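## Task

Three rows of four drive blanks sit on the rack's front face. Press every protruding blank fully home so it stops and latches, but leave the blank in the bottom row, fourth from the left (viewed facing the rack), untouched. The rack is free-standing: tipping it beyond a slight amount fails the task, and it must finish in its original spot. Blanks that stay in only because the robot is holding them are not counted as done.

## Robot and tools

Robot: a single six-joint arm with a two-finger gripper, working on a table. Cameras: cam_high, cam_low, cam_wrist, each 896x504, returned in that order with every result.

Frames: the scene frame has its origin on the tabletop directly under the arm base, +z up, +y to the left when looking along +x. The base itself may be slightly tilted. end_effector_position (metres) is the point between the closed finger pads; end_effector_quat_wxyz gives orientation. The fingers point along the gripper's +z and open/close along its y. Closed fingertips extend about 33 mm past that point (about 9 mm when fully open); closing pushes the tips roughly 24 mm farther out, so keep clearance from surfaces. The printed hand position gets less reliable at long reach.

Joint order, used in every row and every per-joint list in results: forearm roll, elbow, wrist pitch, shoulder, waist, wrist roll. Shoulder, forearm roll and wrist roll have flipped signs relative to the URDF, in commands and in reports alike. Ranges in your numbers: elbow -2.792 to 2.792 rad; all others -6.283 to 6.283 rad. True ends may differ by up to 0.010 rad.

A row is 9 numbers, each within [-1, 1]: six joint values in the order above, then gripper position, gripper force_limit, gripper speed. The joint values are scaled offsets, not poses: 1.0 equals 1.398 rad for waist and shoulder, 2.097 rad for elbow, 2.622 rad for forearm roll, wrist pitch and wrist roll. Gripper position is absolute: +1 fully open (140 mm), pads touch near -0.8, -1 closes until blocked. force_limit: -1 about 14 N, 0 about 60 N, +1 about 107 N. speed: -1 about 30 mm/s, 0 about 140, +1 about 250.

execute_actions(actions): a list of up to 15 actions; each action is a table of 1 to 15 rows, one row per 1/30 s step; a short table repeats its final row to fill 15 steps. Joint offsets in every row are measured from the angles at the start of that action (for the first action, the last reported angles), not from the previous row. An empty list just returns state and images. An action pushing a joint more than 0.010 rad outward past its range is refused; if the first action is refused or any action is malformed, nothing runs. A joint asked past its real end is stopped there, with the note "joint sent to its limit".

move(target, speed, blocking): target is one 9-number row whose joint offsets are measured from the Joint positions in the latest result that printed them. All joints travel proportionally, so the hand follows a curve; paths last 0.5 to 10 s. speed (rad/s, 0.01 to 2, default 0.5) caps the joint with the longest travel. Moves do not stop for obstacles; faster moves and targets farther beyond a contact push harder, and the arm is stiff, so overshooting a firm contact even slightly can fault. The result adds a "move:" line: outcome (done, off_target, moving, held, fault), limits=held or limits=none, and the joint farthest from target. With blocking=false you get a result after 0.5 s; further actions or moves are refused until a result shows the move ended, so use wait or stop. Sending offsets that take Joint positions to Joint targets keeps the arm pressing as before.

wait(seconds, 0 to 10): lets time pass while holding the last command; returns early if a move ends. stop(): brakes a running move (needs braking room; the fingers keep going). zoom_image(camera, region): region [x0, y0, x1, y1] in pixels of that camera's latest image, at most 504x504. finished_scene(scene): ends scene 1 or 2 irreversibly and reports success; replying without a tool call ends everything.

Results: pose and velocities, Joint positions and Joint velocities (rad, rad/s, in the joint order), Joint targets (what the joints are currently driven toward; may drift without new commands), gripper position_measured in counts (3 open, 230 pads together, nonlinear) and object_status: 0 moving, 1 blocked while opening, 2 blocked while closing (holding), 3 reached target or pads met. "joint command not followed" means the clearance check altered targets (mounts count as part of the arm).

Motion limits: joint speed caps of 2.09 (waist, shoulder), 3.14 (elbow), 3.93 rad/s (others), 0.3 s to accelerate. Targets are held within 0.456 rad (waist, shoulder), 0.683 (elbow), 0.854 (wrist joints) of the measured angle, and scaled back if they would move the hand over 70 mm from where it is; large motions need several actions, and unfinished ones must be recommanded.

Avoid: torque at or above the load limits (waist 302, shoulder 302, elbow 142, forearm roll/wrist pitch/wrist roll 40 N m) or any external force reaching 144 N triggers a 10 s stop that discards the rest of the call. Long holding heats motors (MOTOR HOT warning, then OVER-TEMPERATURE FAULT brake). Push blanks gently and straight; the rack is loose, so do not tip or slide it, knock anything off the table, or leave the gripper pressing on a blank at the end. Slams, drops and hard shoves are penalised.

Each tool is called after "Emit:" as name(argument=value, ...), one argument or row to a line, values as JSON.

## Session

Emit:
execute_actions(
  actions=[],
)

Scene clock: 0.00 s.
end_effector_position=(+0.4485, +0.3409, +0.2583) position_measured=3 object_status=3 end_effector_quat_wxyz=(-0.301, +0.757, -0.528, +0.239) end_effector_velocity=(+0.000, -0.000, +0.001) end_effector_angular_velocity=(-0.000, -0.001, +0.000)
Joint names: [forearm roll, elbow, wrist pitch, shoulder, waist, wrist roll]
Joint positions: [1.26  2.412 0.337 0.106 0.822 1.597]
Joint velocities: [-0.    -0.    -0.     0.001 -0.001  0.001]
Joint targets: [1.260 2.412 0.337 0.106 0.822 1.597]

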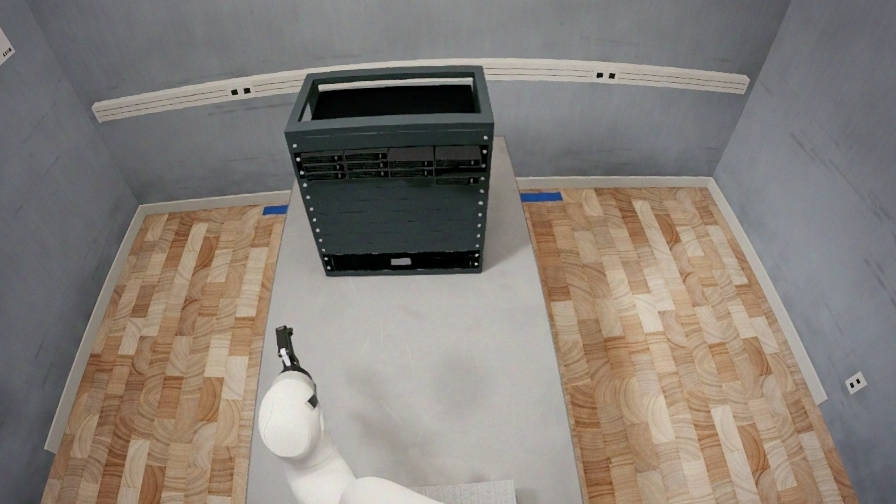

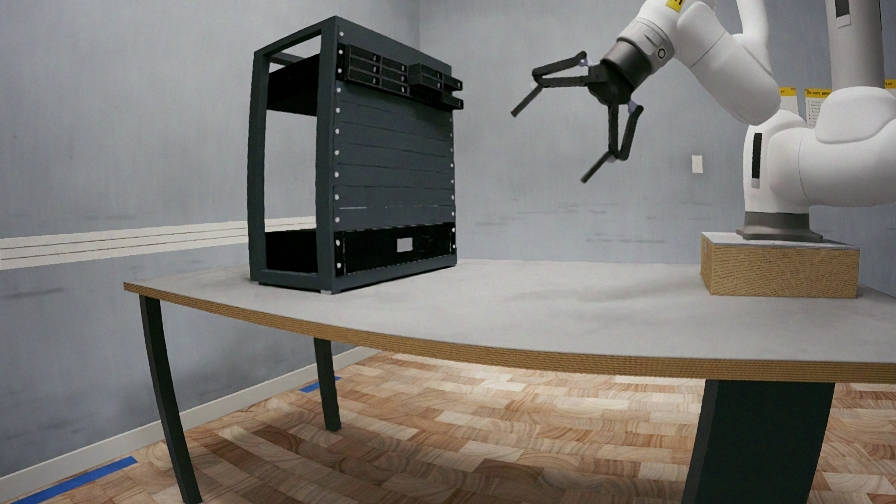

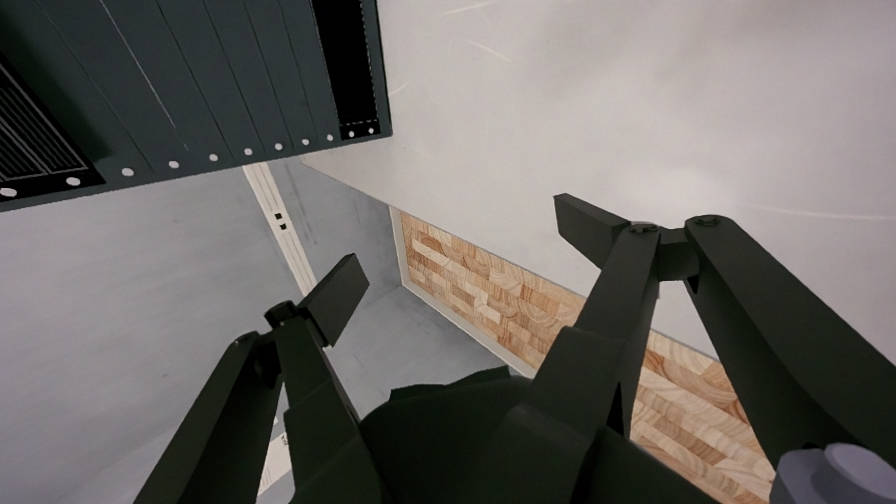

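Emit:
zoom_image(
  camera="cam_high",
  region=[280, 120, 500, 220],
)

Emit:
zoom_image(
  camera="cam_low",
  region=[320, 20, 480, 130],
)

Region (280, 120, 500, 220) of cam_high's 896x504 image, scaled by 2.291, with more detail than that image has; it fills the top 229 rows of this view, and the rest is white.

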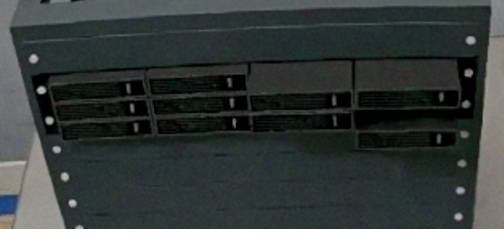

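Region (320, 20, 480, 130) of cam_low's 896x504 image, scaled by 3.150, with more detail than that image has; it fills the top 346 rows of this view, and the rest is white.

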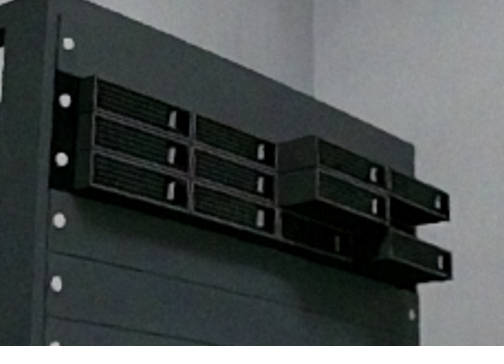

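Emit:
move(
  target=[0.7176,0.033,0.141,0.069,-0.588,-0.01,-1,0,0],
  speed=1.0,
)

Scene clock: 25.83 s.
end_effector_position=(+0.6295, +0.0070, +0.5019) position_measured=233 object_status=3 end_effector_quat_wxyz=(+0.023, +0.704, -0.014, +0.710) end_effector_velocity=(-0.000, +0.001, -0.001) end_effector_angular_velocity=(-0.002, +0.001, +0.001)
Joint names: [forearm roll, elbow, wrist pitch, shoulder, waist, wrist roll]
Joint positions: [3.141 2.482 0.707 0.202 0.    1.571]
Joint velocities: [0.002 0.001 0.    0.    0.    0.   ]
Joint targets: [3.141 2.482 0.707 0.202 0.000 1.571]
move: done; limits=none; farthest joint: the waist, 0.000 radians from its target (0.822 radians at the start)

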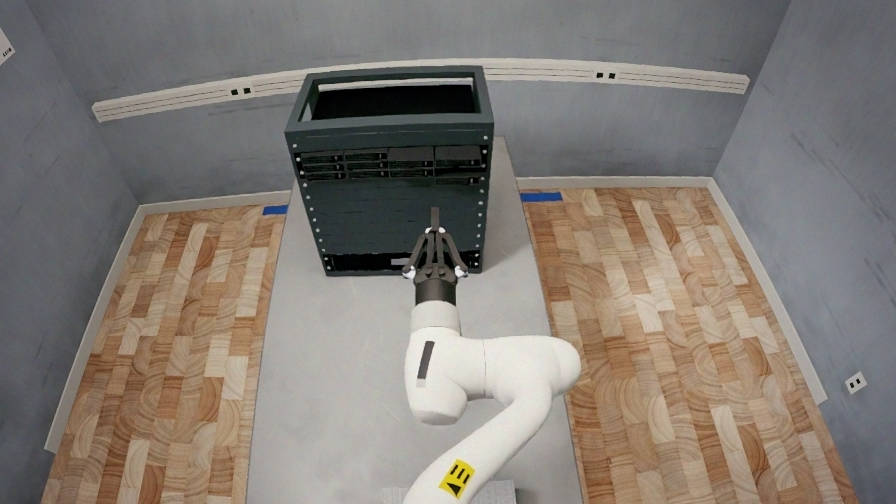

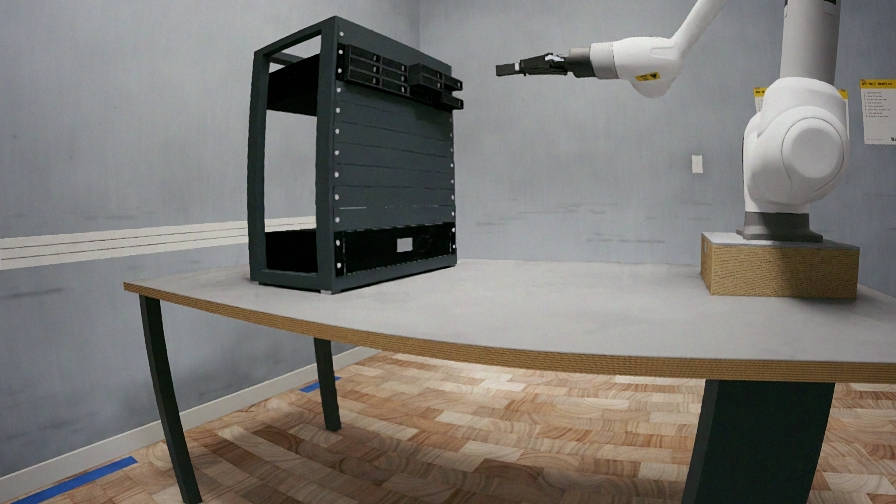

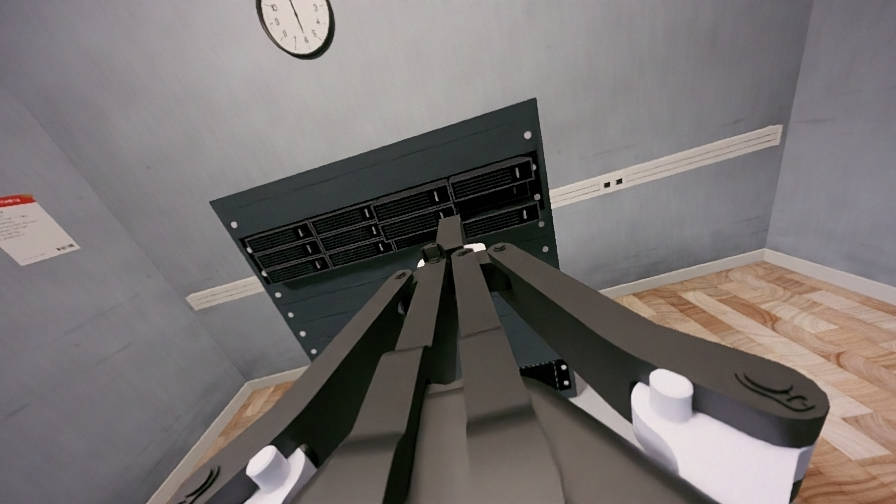

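Emit:
move(
  target=[0,-0.0668,0.0229,-0.1416,0.043,0,-1,0,0],
  speed=0.3,
)

Emit:
zoom_image(
  camera="cam_low",
  region=[340, 30, 540, 130],
)

Scene clock: 37.47 s.
end_effector_position=(+0.7284, +0.0458, +0.4917) position_measured=233 object_status=3 end_effector_quat_wxyz=(+0.002, +0.704, +0.008, +0.711) end_effector_velocity=(+0.001, +0.000, +0.001) end_effector_angular_velocity=(+0.002, -0.001, +0.000)
Joint names: [forearm roll, elbow, wrist pitch, shoulder, waist, wrist roll]
Joint positions: [3.141 2.342 0.767 0.005 0.06  1.571]
Joint velocities: [-0.    -0.002  0.001 -0.001  0.    -0.001]
Joint targets: [3.141 2.342 0.767 0.004 0.060 1.571]
move: done; limits=none; farthest joint: the shoulder, 0.001 radians from its target (0.198 radians at the start)

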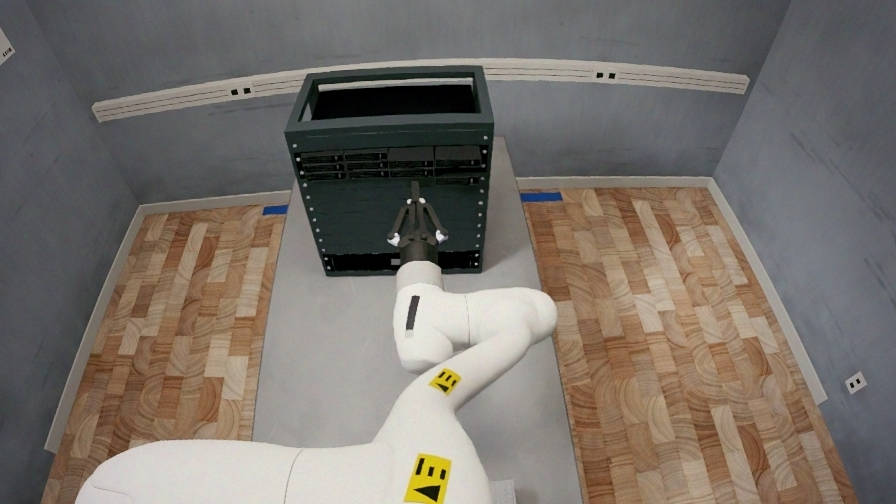

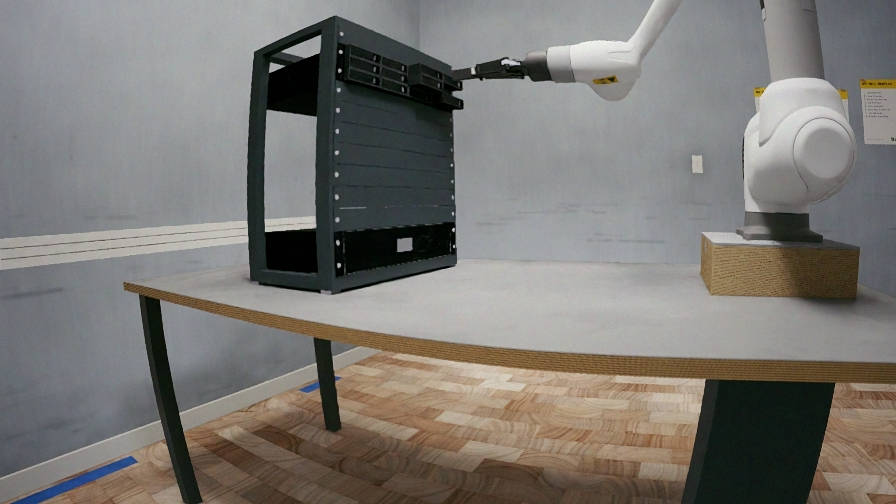

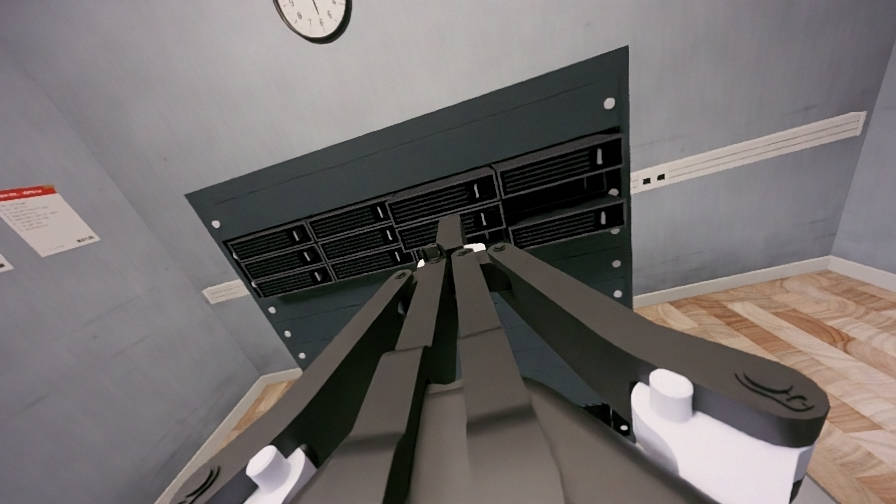

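Region (340, 30, 540, 130) of cam_low's 896x504 image, scaled by 2.520, with more detail than that image has.

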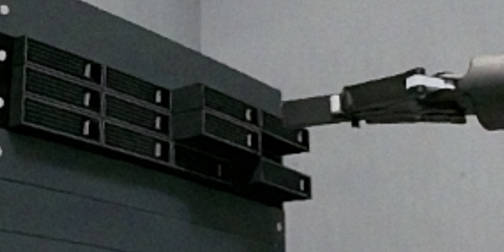

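Emit:
move(
  target=[0,-0.0476,-0.0026,-0.0665,0,0,-1,0,0],
  speed=0.06,
)

Emit:
zoom_image(
  camera="cam_low",
  region=[340, 30, 540, 130],
)

Scene clock: 43.80 s.
end_effector_position=(+0.7886, +0.0463, +0.4927) position_measured=233 object_status=3 end_effector_quat_wxyz=(+0.002, +0.703, +0.008, +0.711) end_effector_velocity=(+0.000, -0.000, -0.000) end_effector_angular_velocity=(-0.001, +0.000, +0.000)
Joint names: [forearm roll, elbow, wrist pitch, shoulder, waist, wrist roll]
Joint positions: [ 3.141  2.242  0.76  -0.088  0.06   1.571]
Joint velocities: [ 0.001 -0.     0.    -0.001 -0.     0.001]
Joint targets: [3.141 2.242 0.760 -0.088 0.060 1.571]
move: done; limits=none; farthest joint: the waist, 0.000 radians from its target (0.000 radians at the start)

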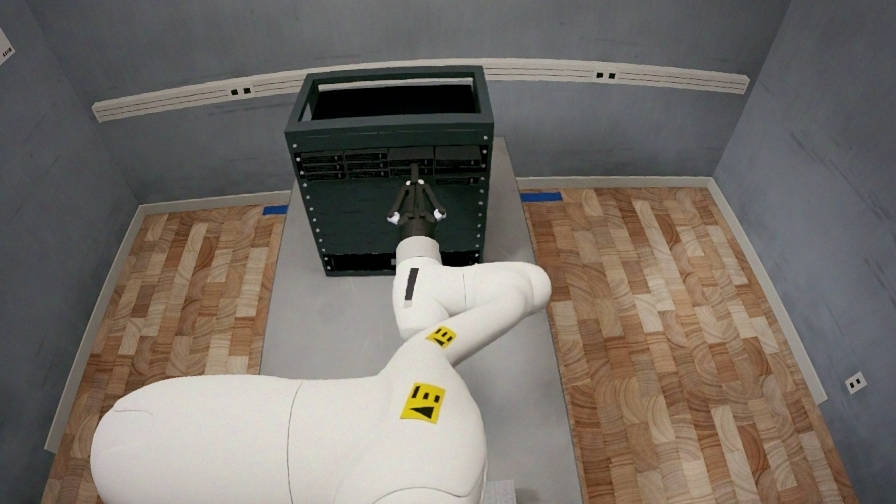

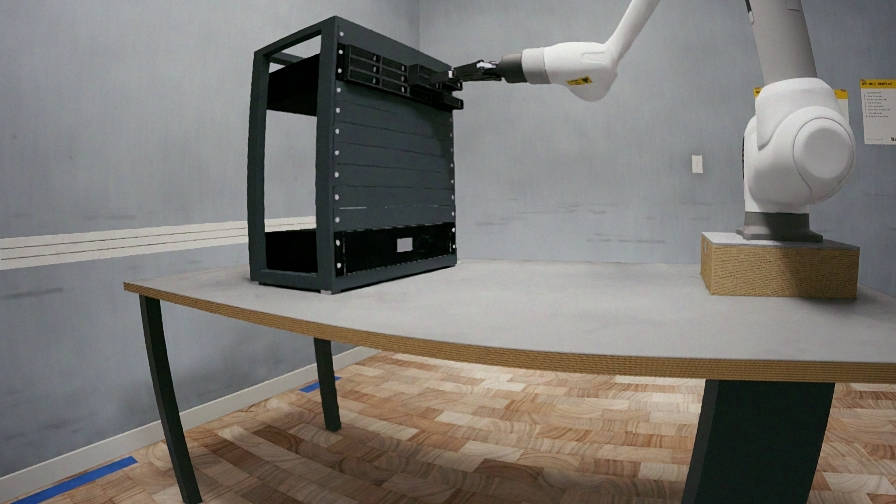

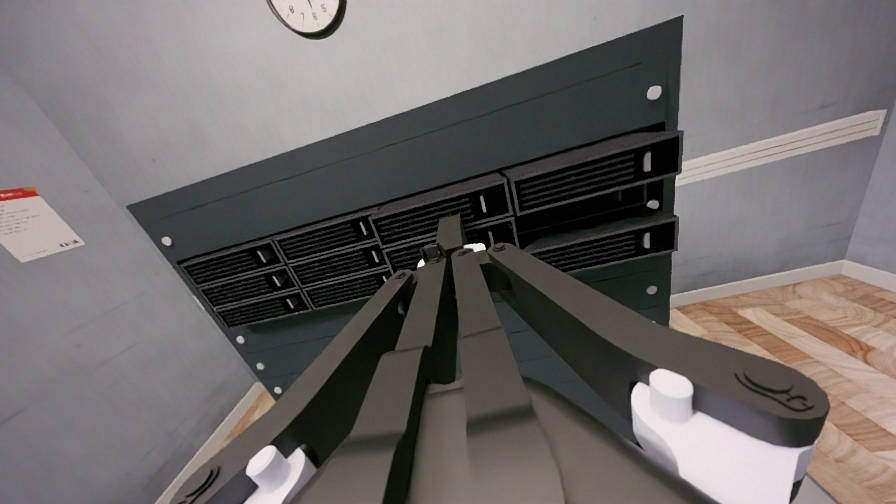

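Region (340, 30, 540, 130) of cam_low's 896x504 image, scaled by 2.520, with more detail than that image has.

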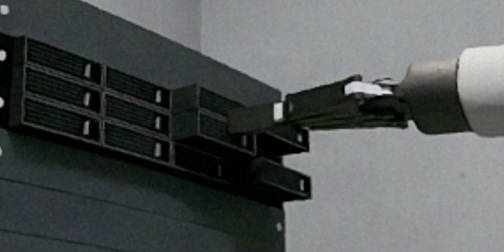

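Emit:
move(
  target=[0,-0.0162,-0.0016,-0.0214,0,0,-1,0,0],
  speed=0.03,
)

Emit:
zoom_image(
  camera="cam_low",
  region=[340, 30, 540, 130],
)

Scene clock: 50.40 s.
end_effector_position=(+0.8086, +0.0464, +0.4926) position_measured=233 object_status=3 end_effector_quat_wxyz=(+0.002, +0.704, +0.008, +0.711) end_effector_velocity=(+0.001, +0.000, +0.000) end_effector_angular_velocity=(-0.002, -0.000, +0.001)
Joint names: [forearm roll, elbow, wrist pitch, shoulder, waist, wrist roll]
Joint positions: [ 3.141  2.208  0.756 -0.118  0.06   1.571]
Joint velocities: [ 0.001 -0.002 -0.001 -0.001  0.     0.001]
Joint targets: [3.141 2.208 0.756 -0.118 0.060 1.571]
move: done; limits=none; farthest joint: the waist, 0.000 radians from its target (0.000 radians at the start)

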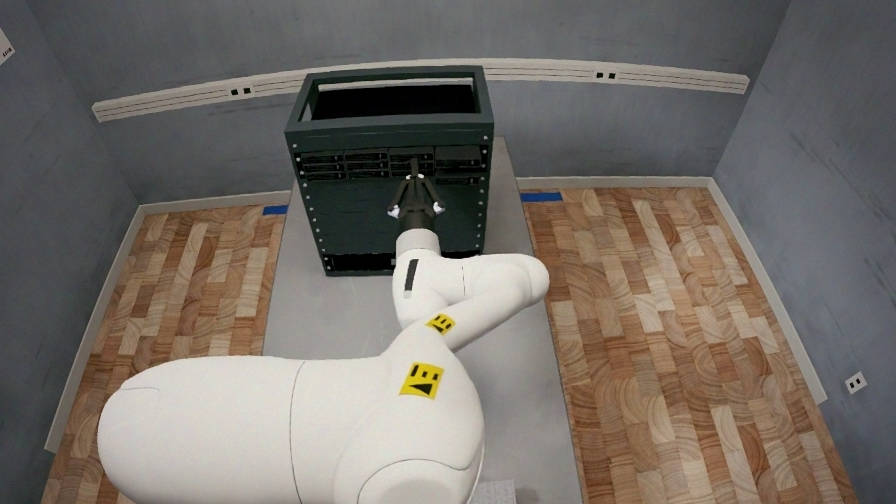

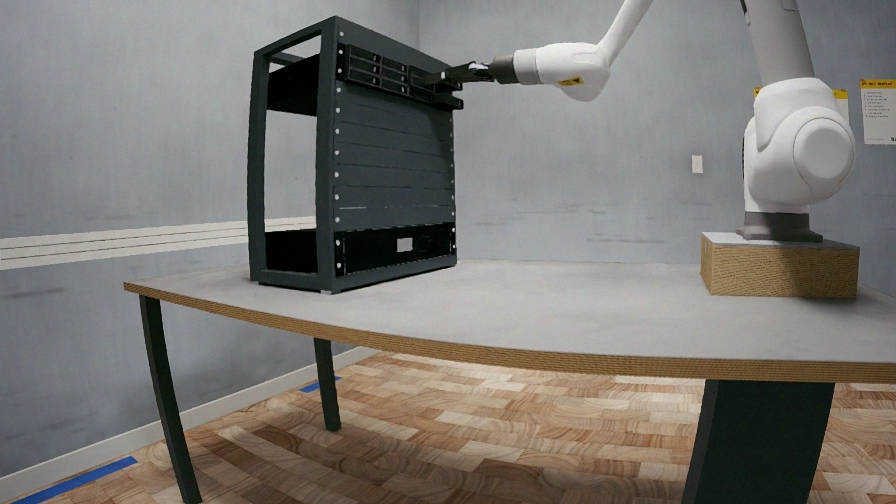

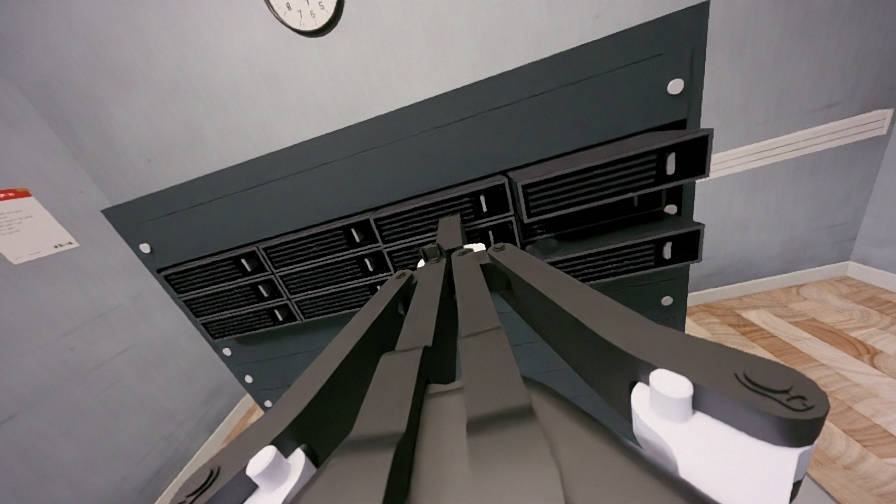

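Region (340, 30, 540, 130) of cam_low's 896x504 image, scaled by 2.520, with more detail than that image has.

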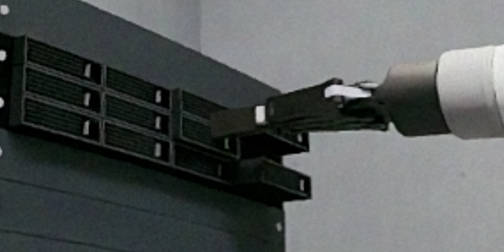

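Emit:
move(
  target=[0,-0.0032,-0.0100,0.0139,0,0,-1,0,0],
  speed=0.05,
)

Emit:
move(
  target=[0,-0.0065,-0.0008,-0.0085,0,0,-1,0,0],
  speed=0.015,
)

Emit:
zoom_image(
  camera="cam_low",
  region=[380, 50, 480, 110],
)

Scene clock: 59.13 s.
end_effector_position=(+0.8064, +0.0466, +0.5045) position_measured=233 object_status=3 end_effector_quat_wxyz=(+0.002, +0.704, +0.008, +0.711) end_effector_velocity=(-0.000, -0.000, +0.001) end_effector_angular_velocity=(-0.002, -0.000, +0.000)
Joint names: [forearm roll, elbow, wrist pitch, shoulder, waist, wrist roll]
Joint positions: [ 3.141  2.201  0.73  -0.099  0.06   1.571]
Joint velocities: [ 0.001 -0.    -0.001  0.001 -0.     0.001]
Joint targets: [3.141 2.201 0.730 -0.099 0.060 1.571]
move: done; limits=none; farthest joint: the waist, 0.000 radians from its target (0.000 radians at the start)

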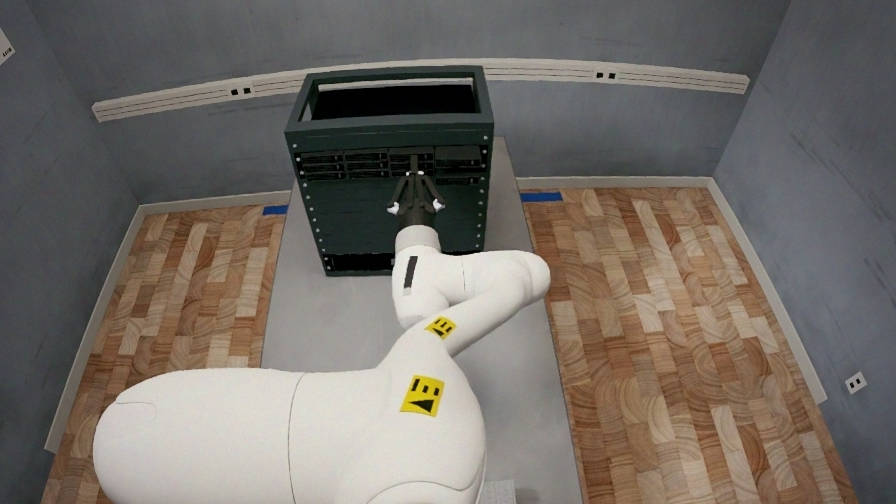

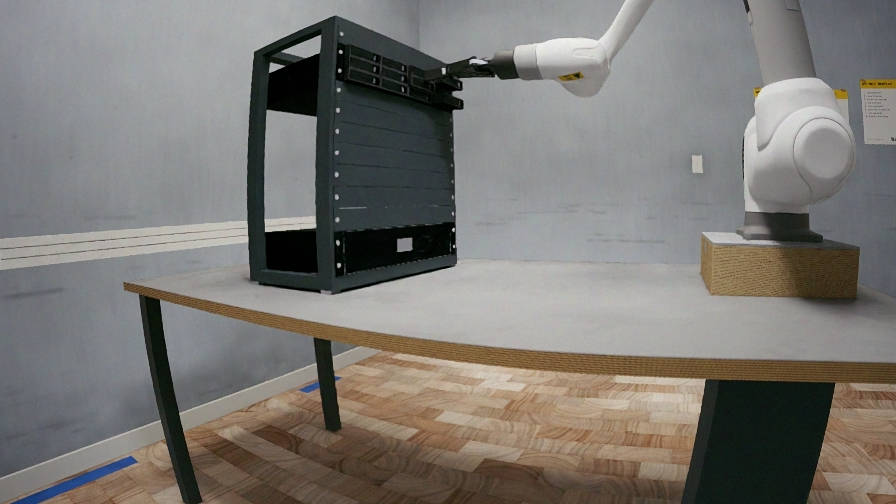

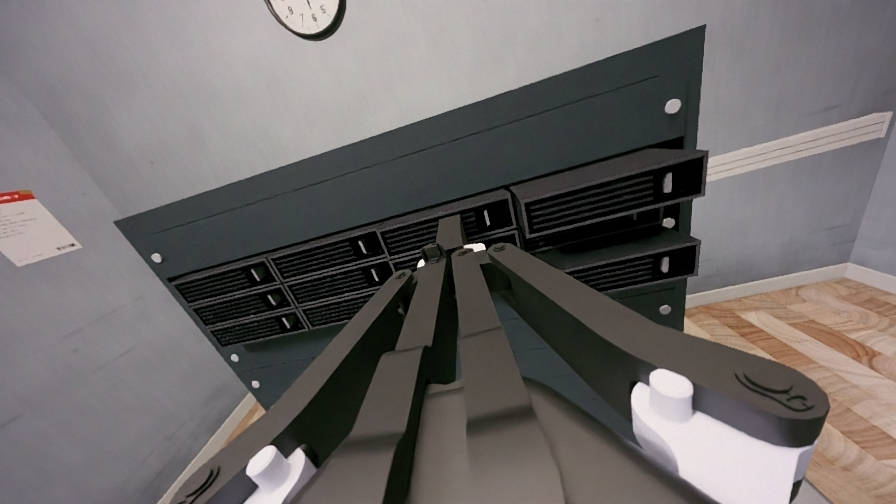

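Scene clock: 60.27 s.
end_effector_position=(+0.8143, +0.0466, +0.5045) position_measured=233 object_status=3 end_effector_quat_wxyz=(+0.002, +0.704, +0.008, +0.710) end_effector_velocity=(+0.000, -0.000, -0.001) end_effector_angular_velocity=(+0.000, +0.001, -0.001)
Joint names: [forearm roll, elbow, wrist pitch, shoulder, waist, wrist roll]
Joint positions: [ 3.141  2.188  0.728 -0.111  0.06   1.571]
Joint velocities: [-0.     0.     0.    -0.001 -0.    -0.   ]
Joint targets: [3.141 2.188 0.728 -0.111 0.060 1.571]
move: done; limits=none; farthest joint: the waist, 0.000 radians from its target (0.000 radians at the start)

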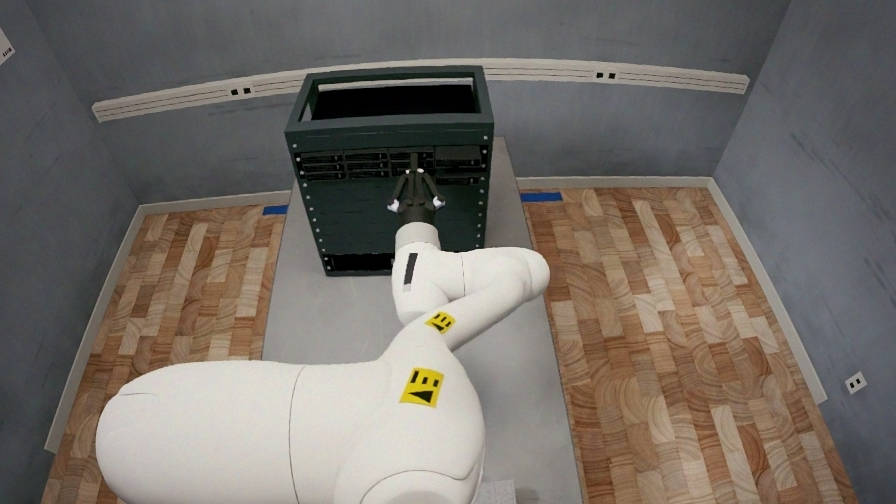

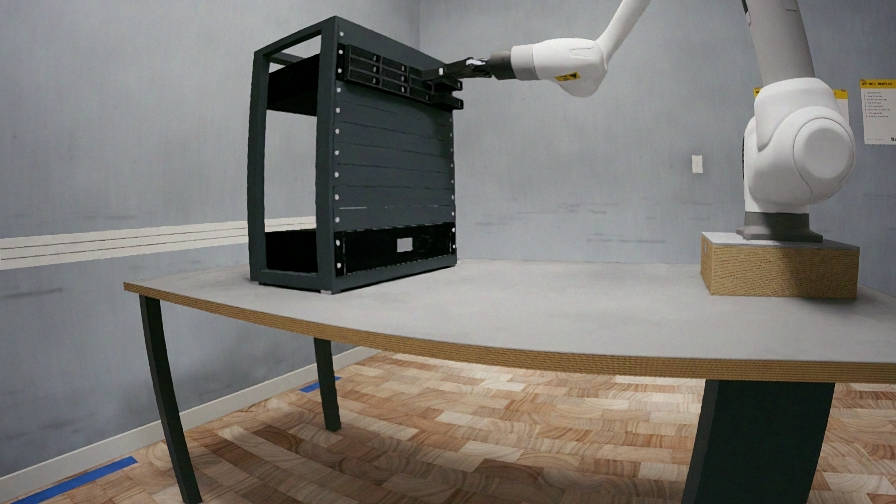

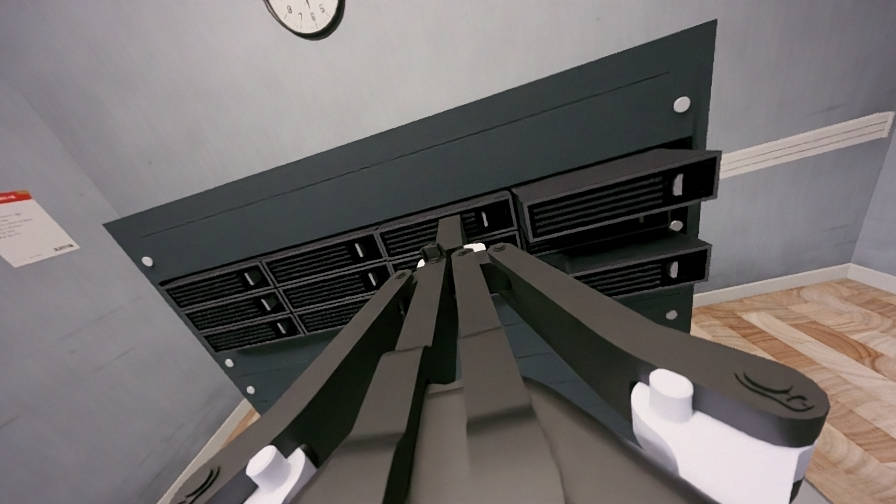

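Region (380, 50, 480, 110) of cam_low's 896x504 image, scaled by 5.040, with more detail than that image has; it fills the top 302 rows of this view, and the rest is white.

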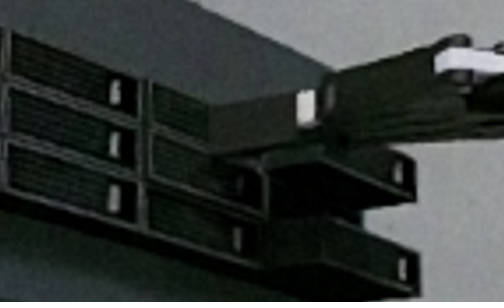

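Emit:
move(
  target=[0,-0.0016,-0.0002,-0.0021,0,0,-1,0,0],
  speed=0.01,
)

Emit:
zoom_image(
  camera="cam_low",
  region=[380, 50, 480, 110],
)

Emit:
zoom_image(
  camera="cam_wrist",
  region=[300, 170, 560, 310],
)

Scene clock: 66.40 s.
end_effector_position=(+0.8162, +0.0467, +0.5044) position_measured=233 object_status=3 end_effector_quat_wxyz=(+0.002, +0.704, +0.008, +0.710) end_effector_velocity=(-0.000, -0.000, -0.000) end_effector_angular_velocity=(-0.000, +0.001, -0.000)
Joint names: [forearm roll, elbow, wrist pitch, shoulder, waist, wrist roll]
Joint positions: [ 3.141  2.184  0.727 -0.114  0.06   1.571]
Joint velocities: [ 0.  0. -0.  0. -0. -0.]
Joint targets: [3.141 2.184 0.727 -0.114 0.060 1.571]
move: done; limits=none; farthest joint: the waist, 0.000 radians from its target (0.000 radians at the start)

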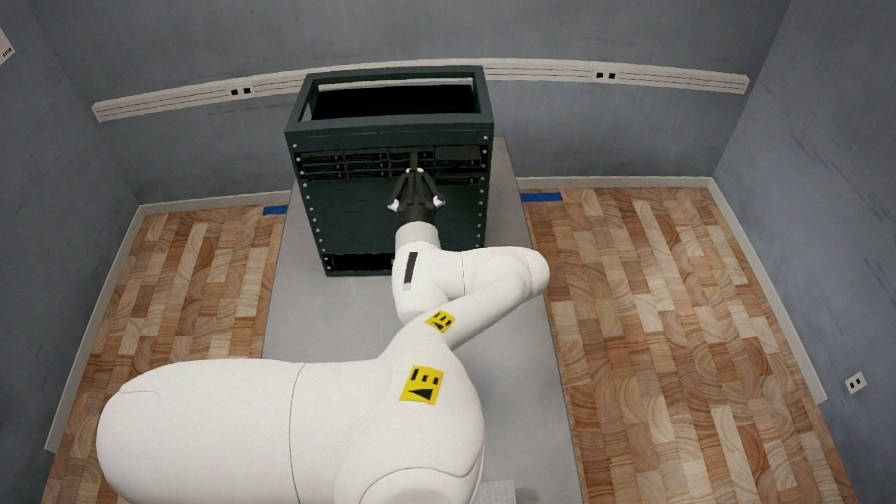

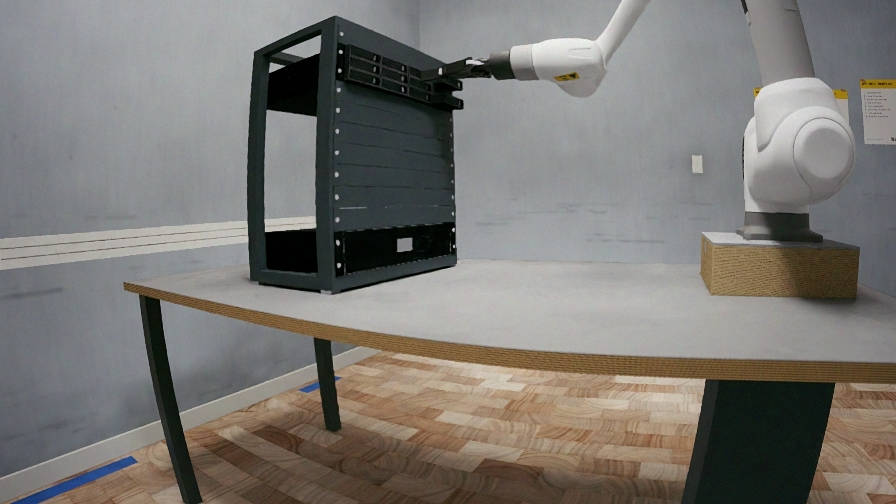

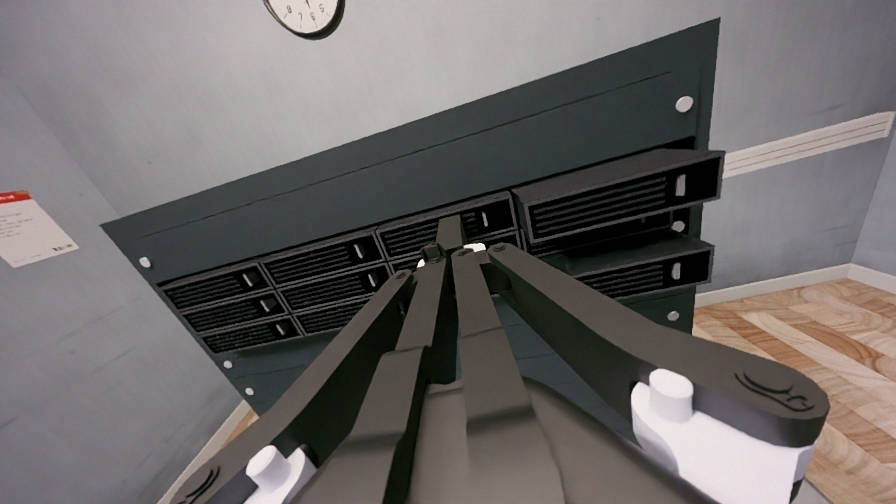

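Region (380, 50, 480, 110) of cam_low's 896x504 image, scaled by 5.040, with more detail than that image has; it fills the top 302 rows of this view, and the rest is white.

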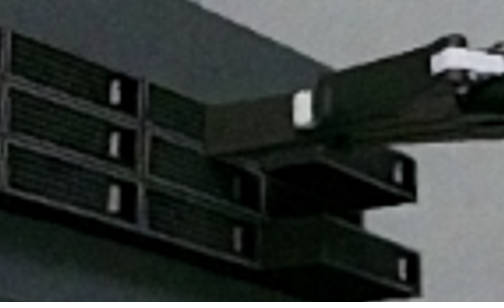

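Region (300, 170, 560, 310) of cam_wrist's 896x504 image, scaled by 1.938, with more detail than that image has; it fills the top 271 rows of this view, and the rest is white.

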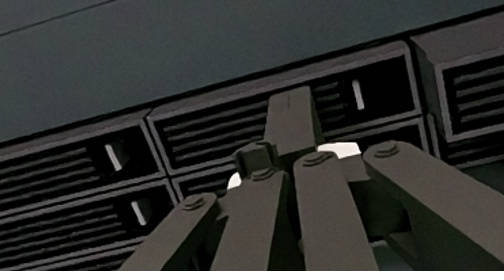

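Emit:
move(
  target=[0,-0.0012,-0.0001,-0.0016,0,0,-1,0,0],
  speed=0.01,
)

Emit:
zoom_image(
  camera="cam_low",
  region=[380, 50, 480, 110],
)

Scene clock: 70.00 s.
end_effector_position=(+0.8177, +0.0467, +0.5044) position_measured=233 object_status=3 end_effector_quat_wxyz=(+0.002, +0.704, +0.008, +0.710) end_effector_velocity=(+0.000, -0.001, +0.001) end_effector_angular_velocity=(+0.001, -0.001, -0.001)
Joint names: [forearm roll, elbow, wrist pitch, shoulder, waist, wrist roll]
Joint positions: [ 3.141  2.182  0.727 -0.116  0.06   1.571]
Joint velocities: [ 0.    -0.001 -0.     0.    -0.001 -0.001]
Joint targets: [3.141 2.182 0.727 -0.116 0.060 1.571]
move: done; limits=none; farthest joint: the waist, 0.000 radians from its target (0.000 radians at the start)

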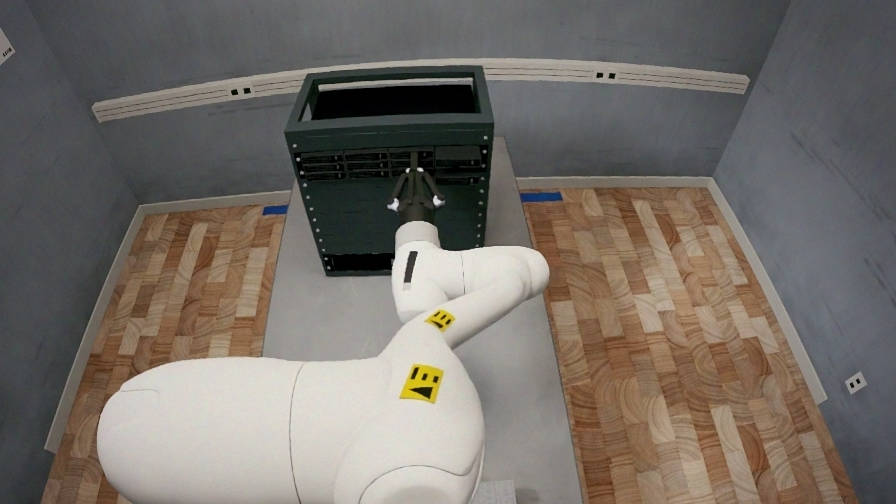

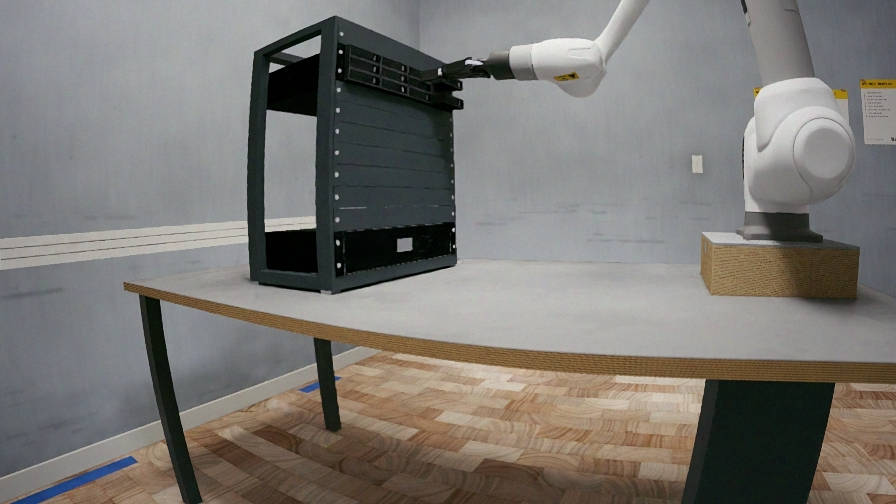

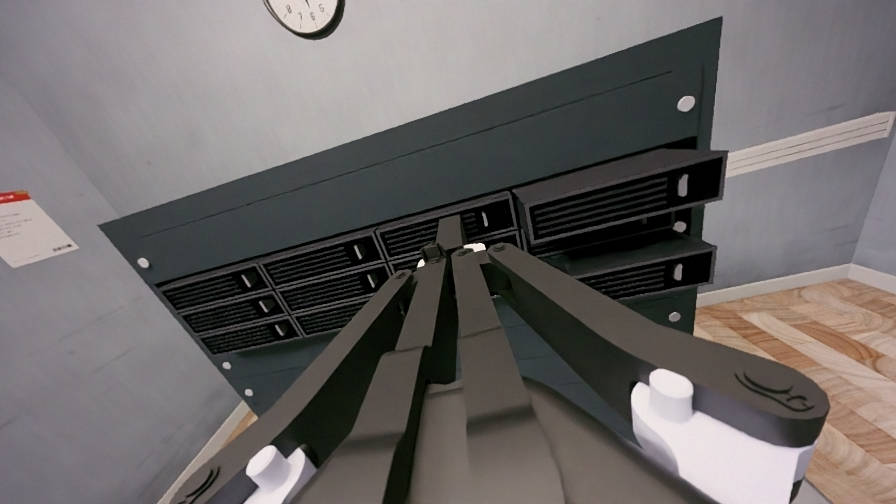

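Region (380, 50, 480, 110) of cam_low's 896x504 image, scaled by 5.040, with more detail than that image has; it fills the top 302 rows of this view, and the rest is white.

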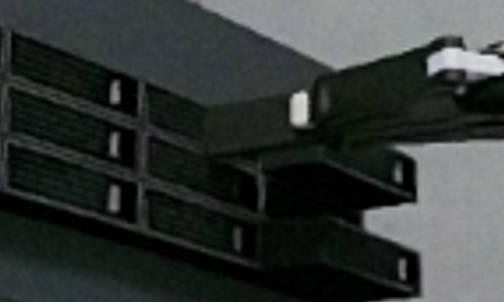

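Emit:
move(
  target=[0,-0.0012,-0.0001,-0.0016,0,0,-1,0,0],
  speed=0.01,
)

Emit:
zoom_image(
  camera="cam_low",
  region=[380, 50, 480, 110],
)

Scene clock: 73.37 s.
end_effector_position=(+0.8191, +0.0467, +0.5044) position_measured=233 object_status=3 end_effector_quat_wxyz=(+0.002, +0.704, +0.008, +0.710) end_effector_velocity=(+0.000, -0.000, +0.001) end_effector_angular_velocity=(-0.000, -0.001, -0.000)
Joint names: [forearm roll, elbow, wrist pitch, shoulder, waist, wrist roll]
Joint positions: [ 3.141  2.18   0.727 -0.118  0.06   1.571]
Joint velocities: [ 0.    -0.001 -0.001  0.    -0.     0.   ]
Joint targets: [3.141 2.179 0.727 -0.118 0.060 1.571]
move: done; limits=none; farthest joint: the waist, 0.000 radians from its target (0.000 radians at the start)

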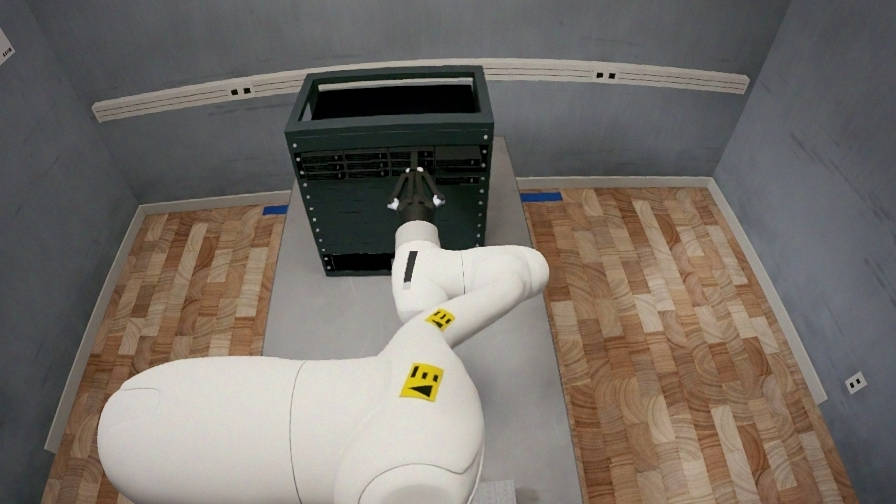

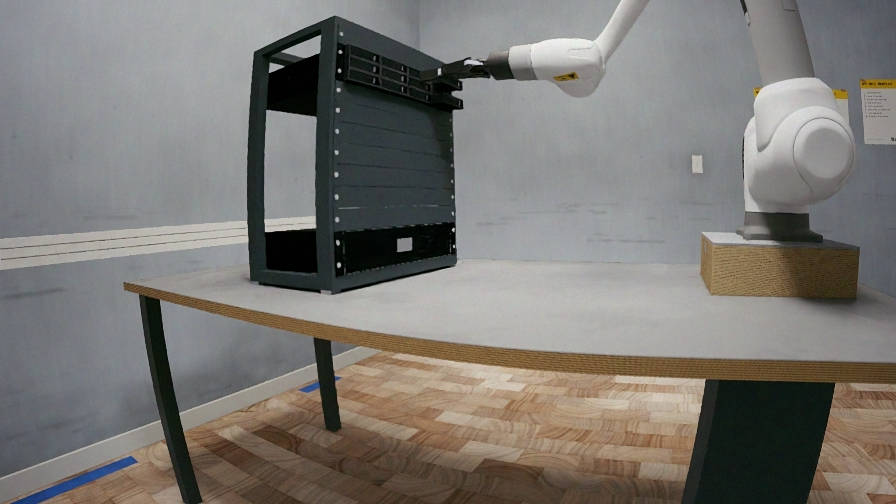

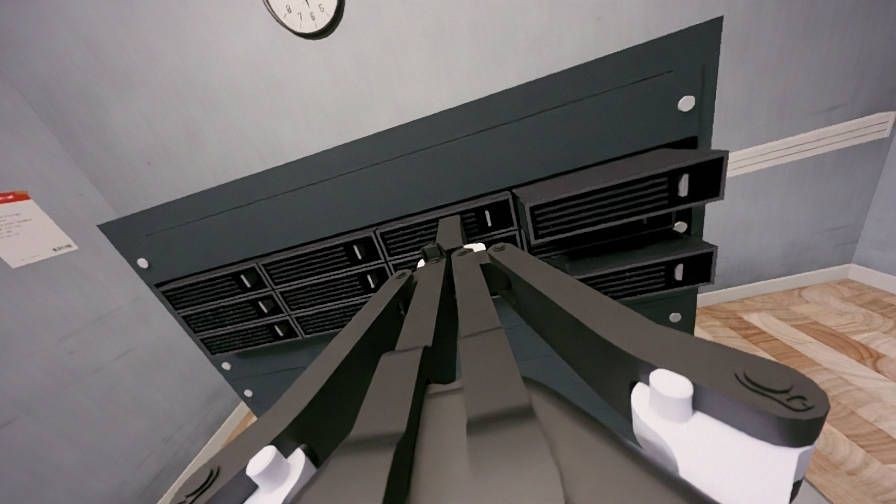

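Region (380, 50, 480, 110) of cam_low's 896x504 image, scaled by 5.040, with more detail than that image has; it fills the top 302 rows of this view, and the rest is white.

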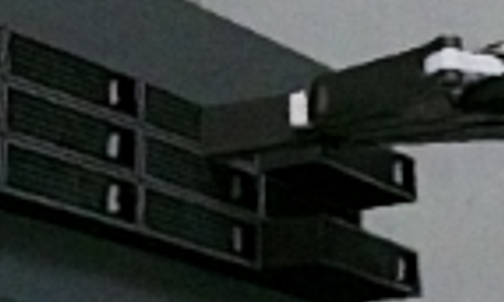

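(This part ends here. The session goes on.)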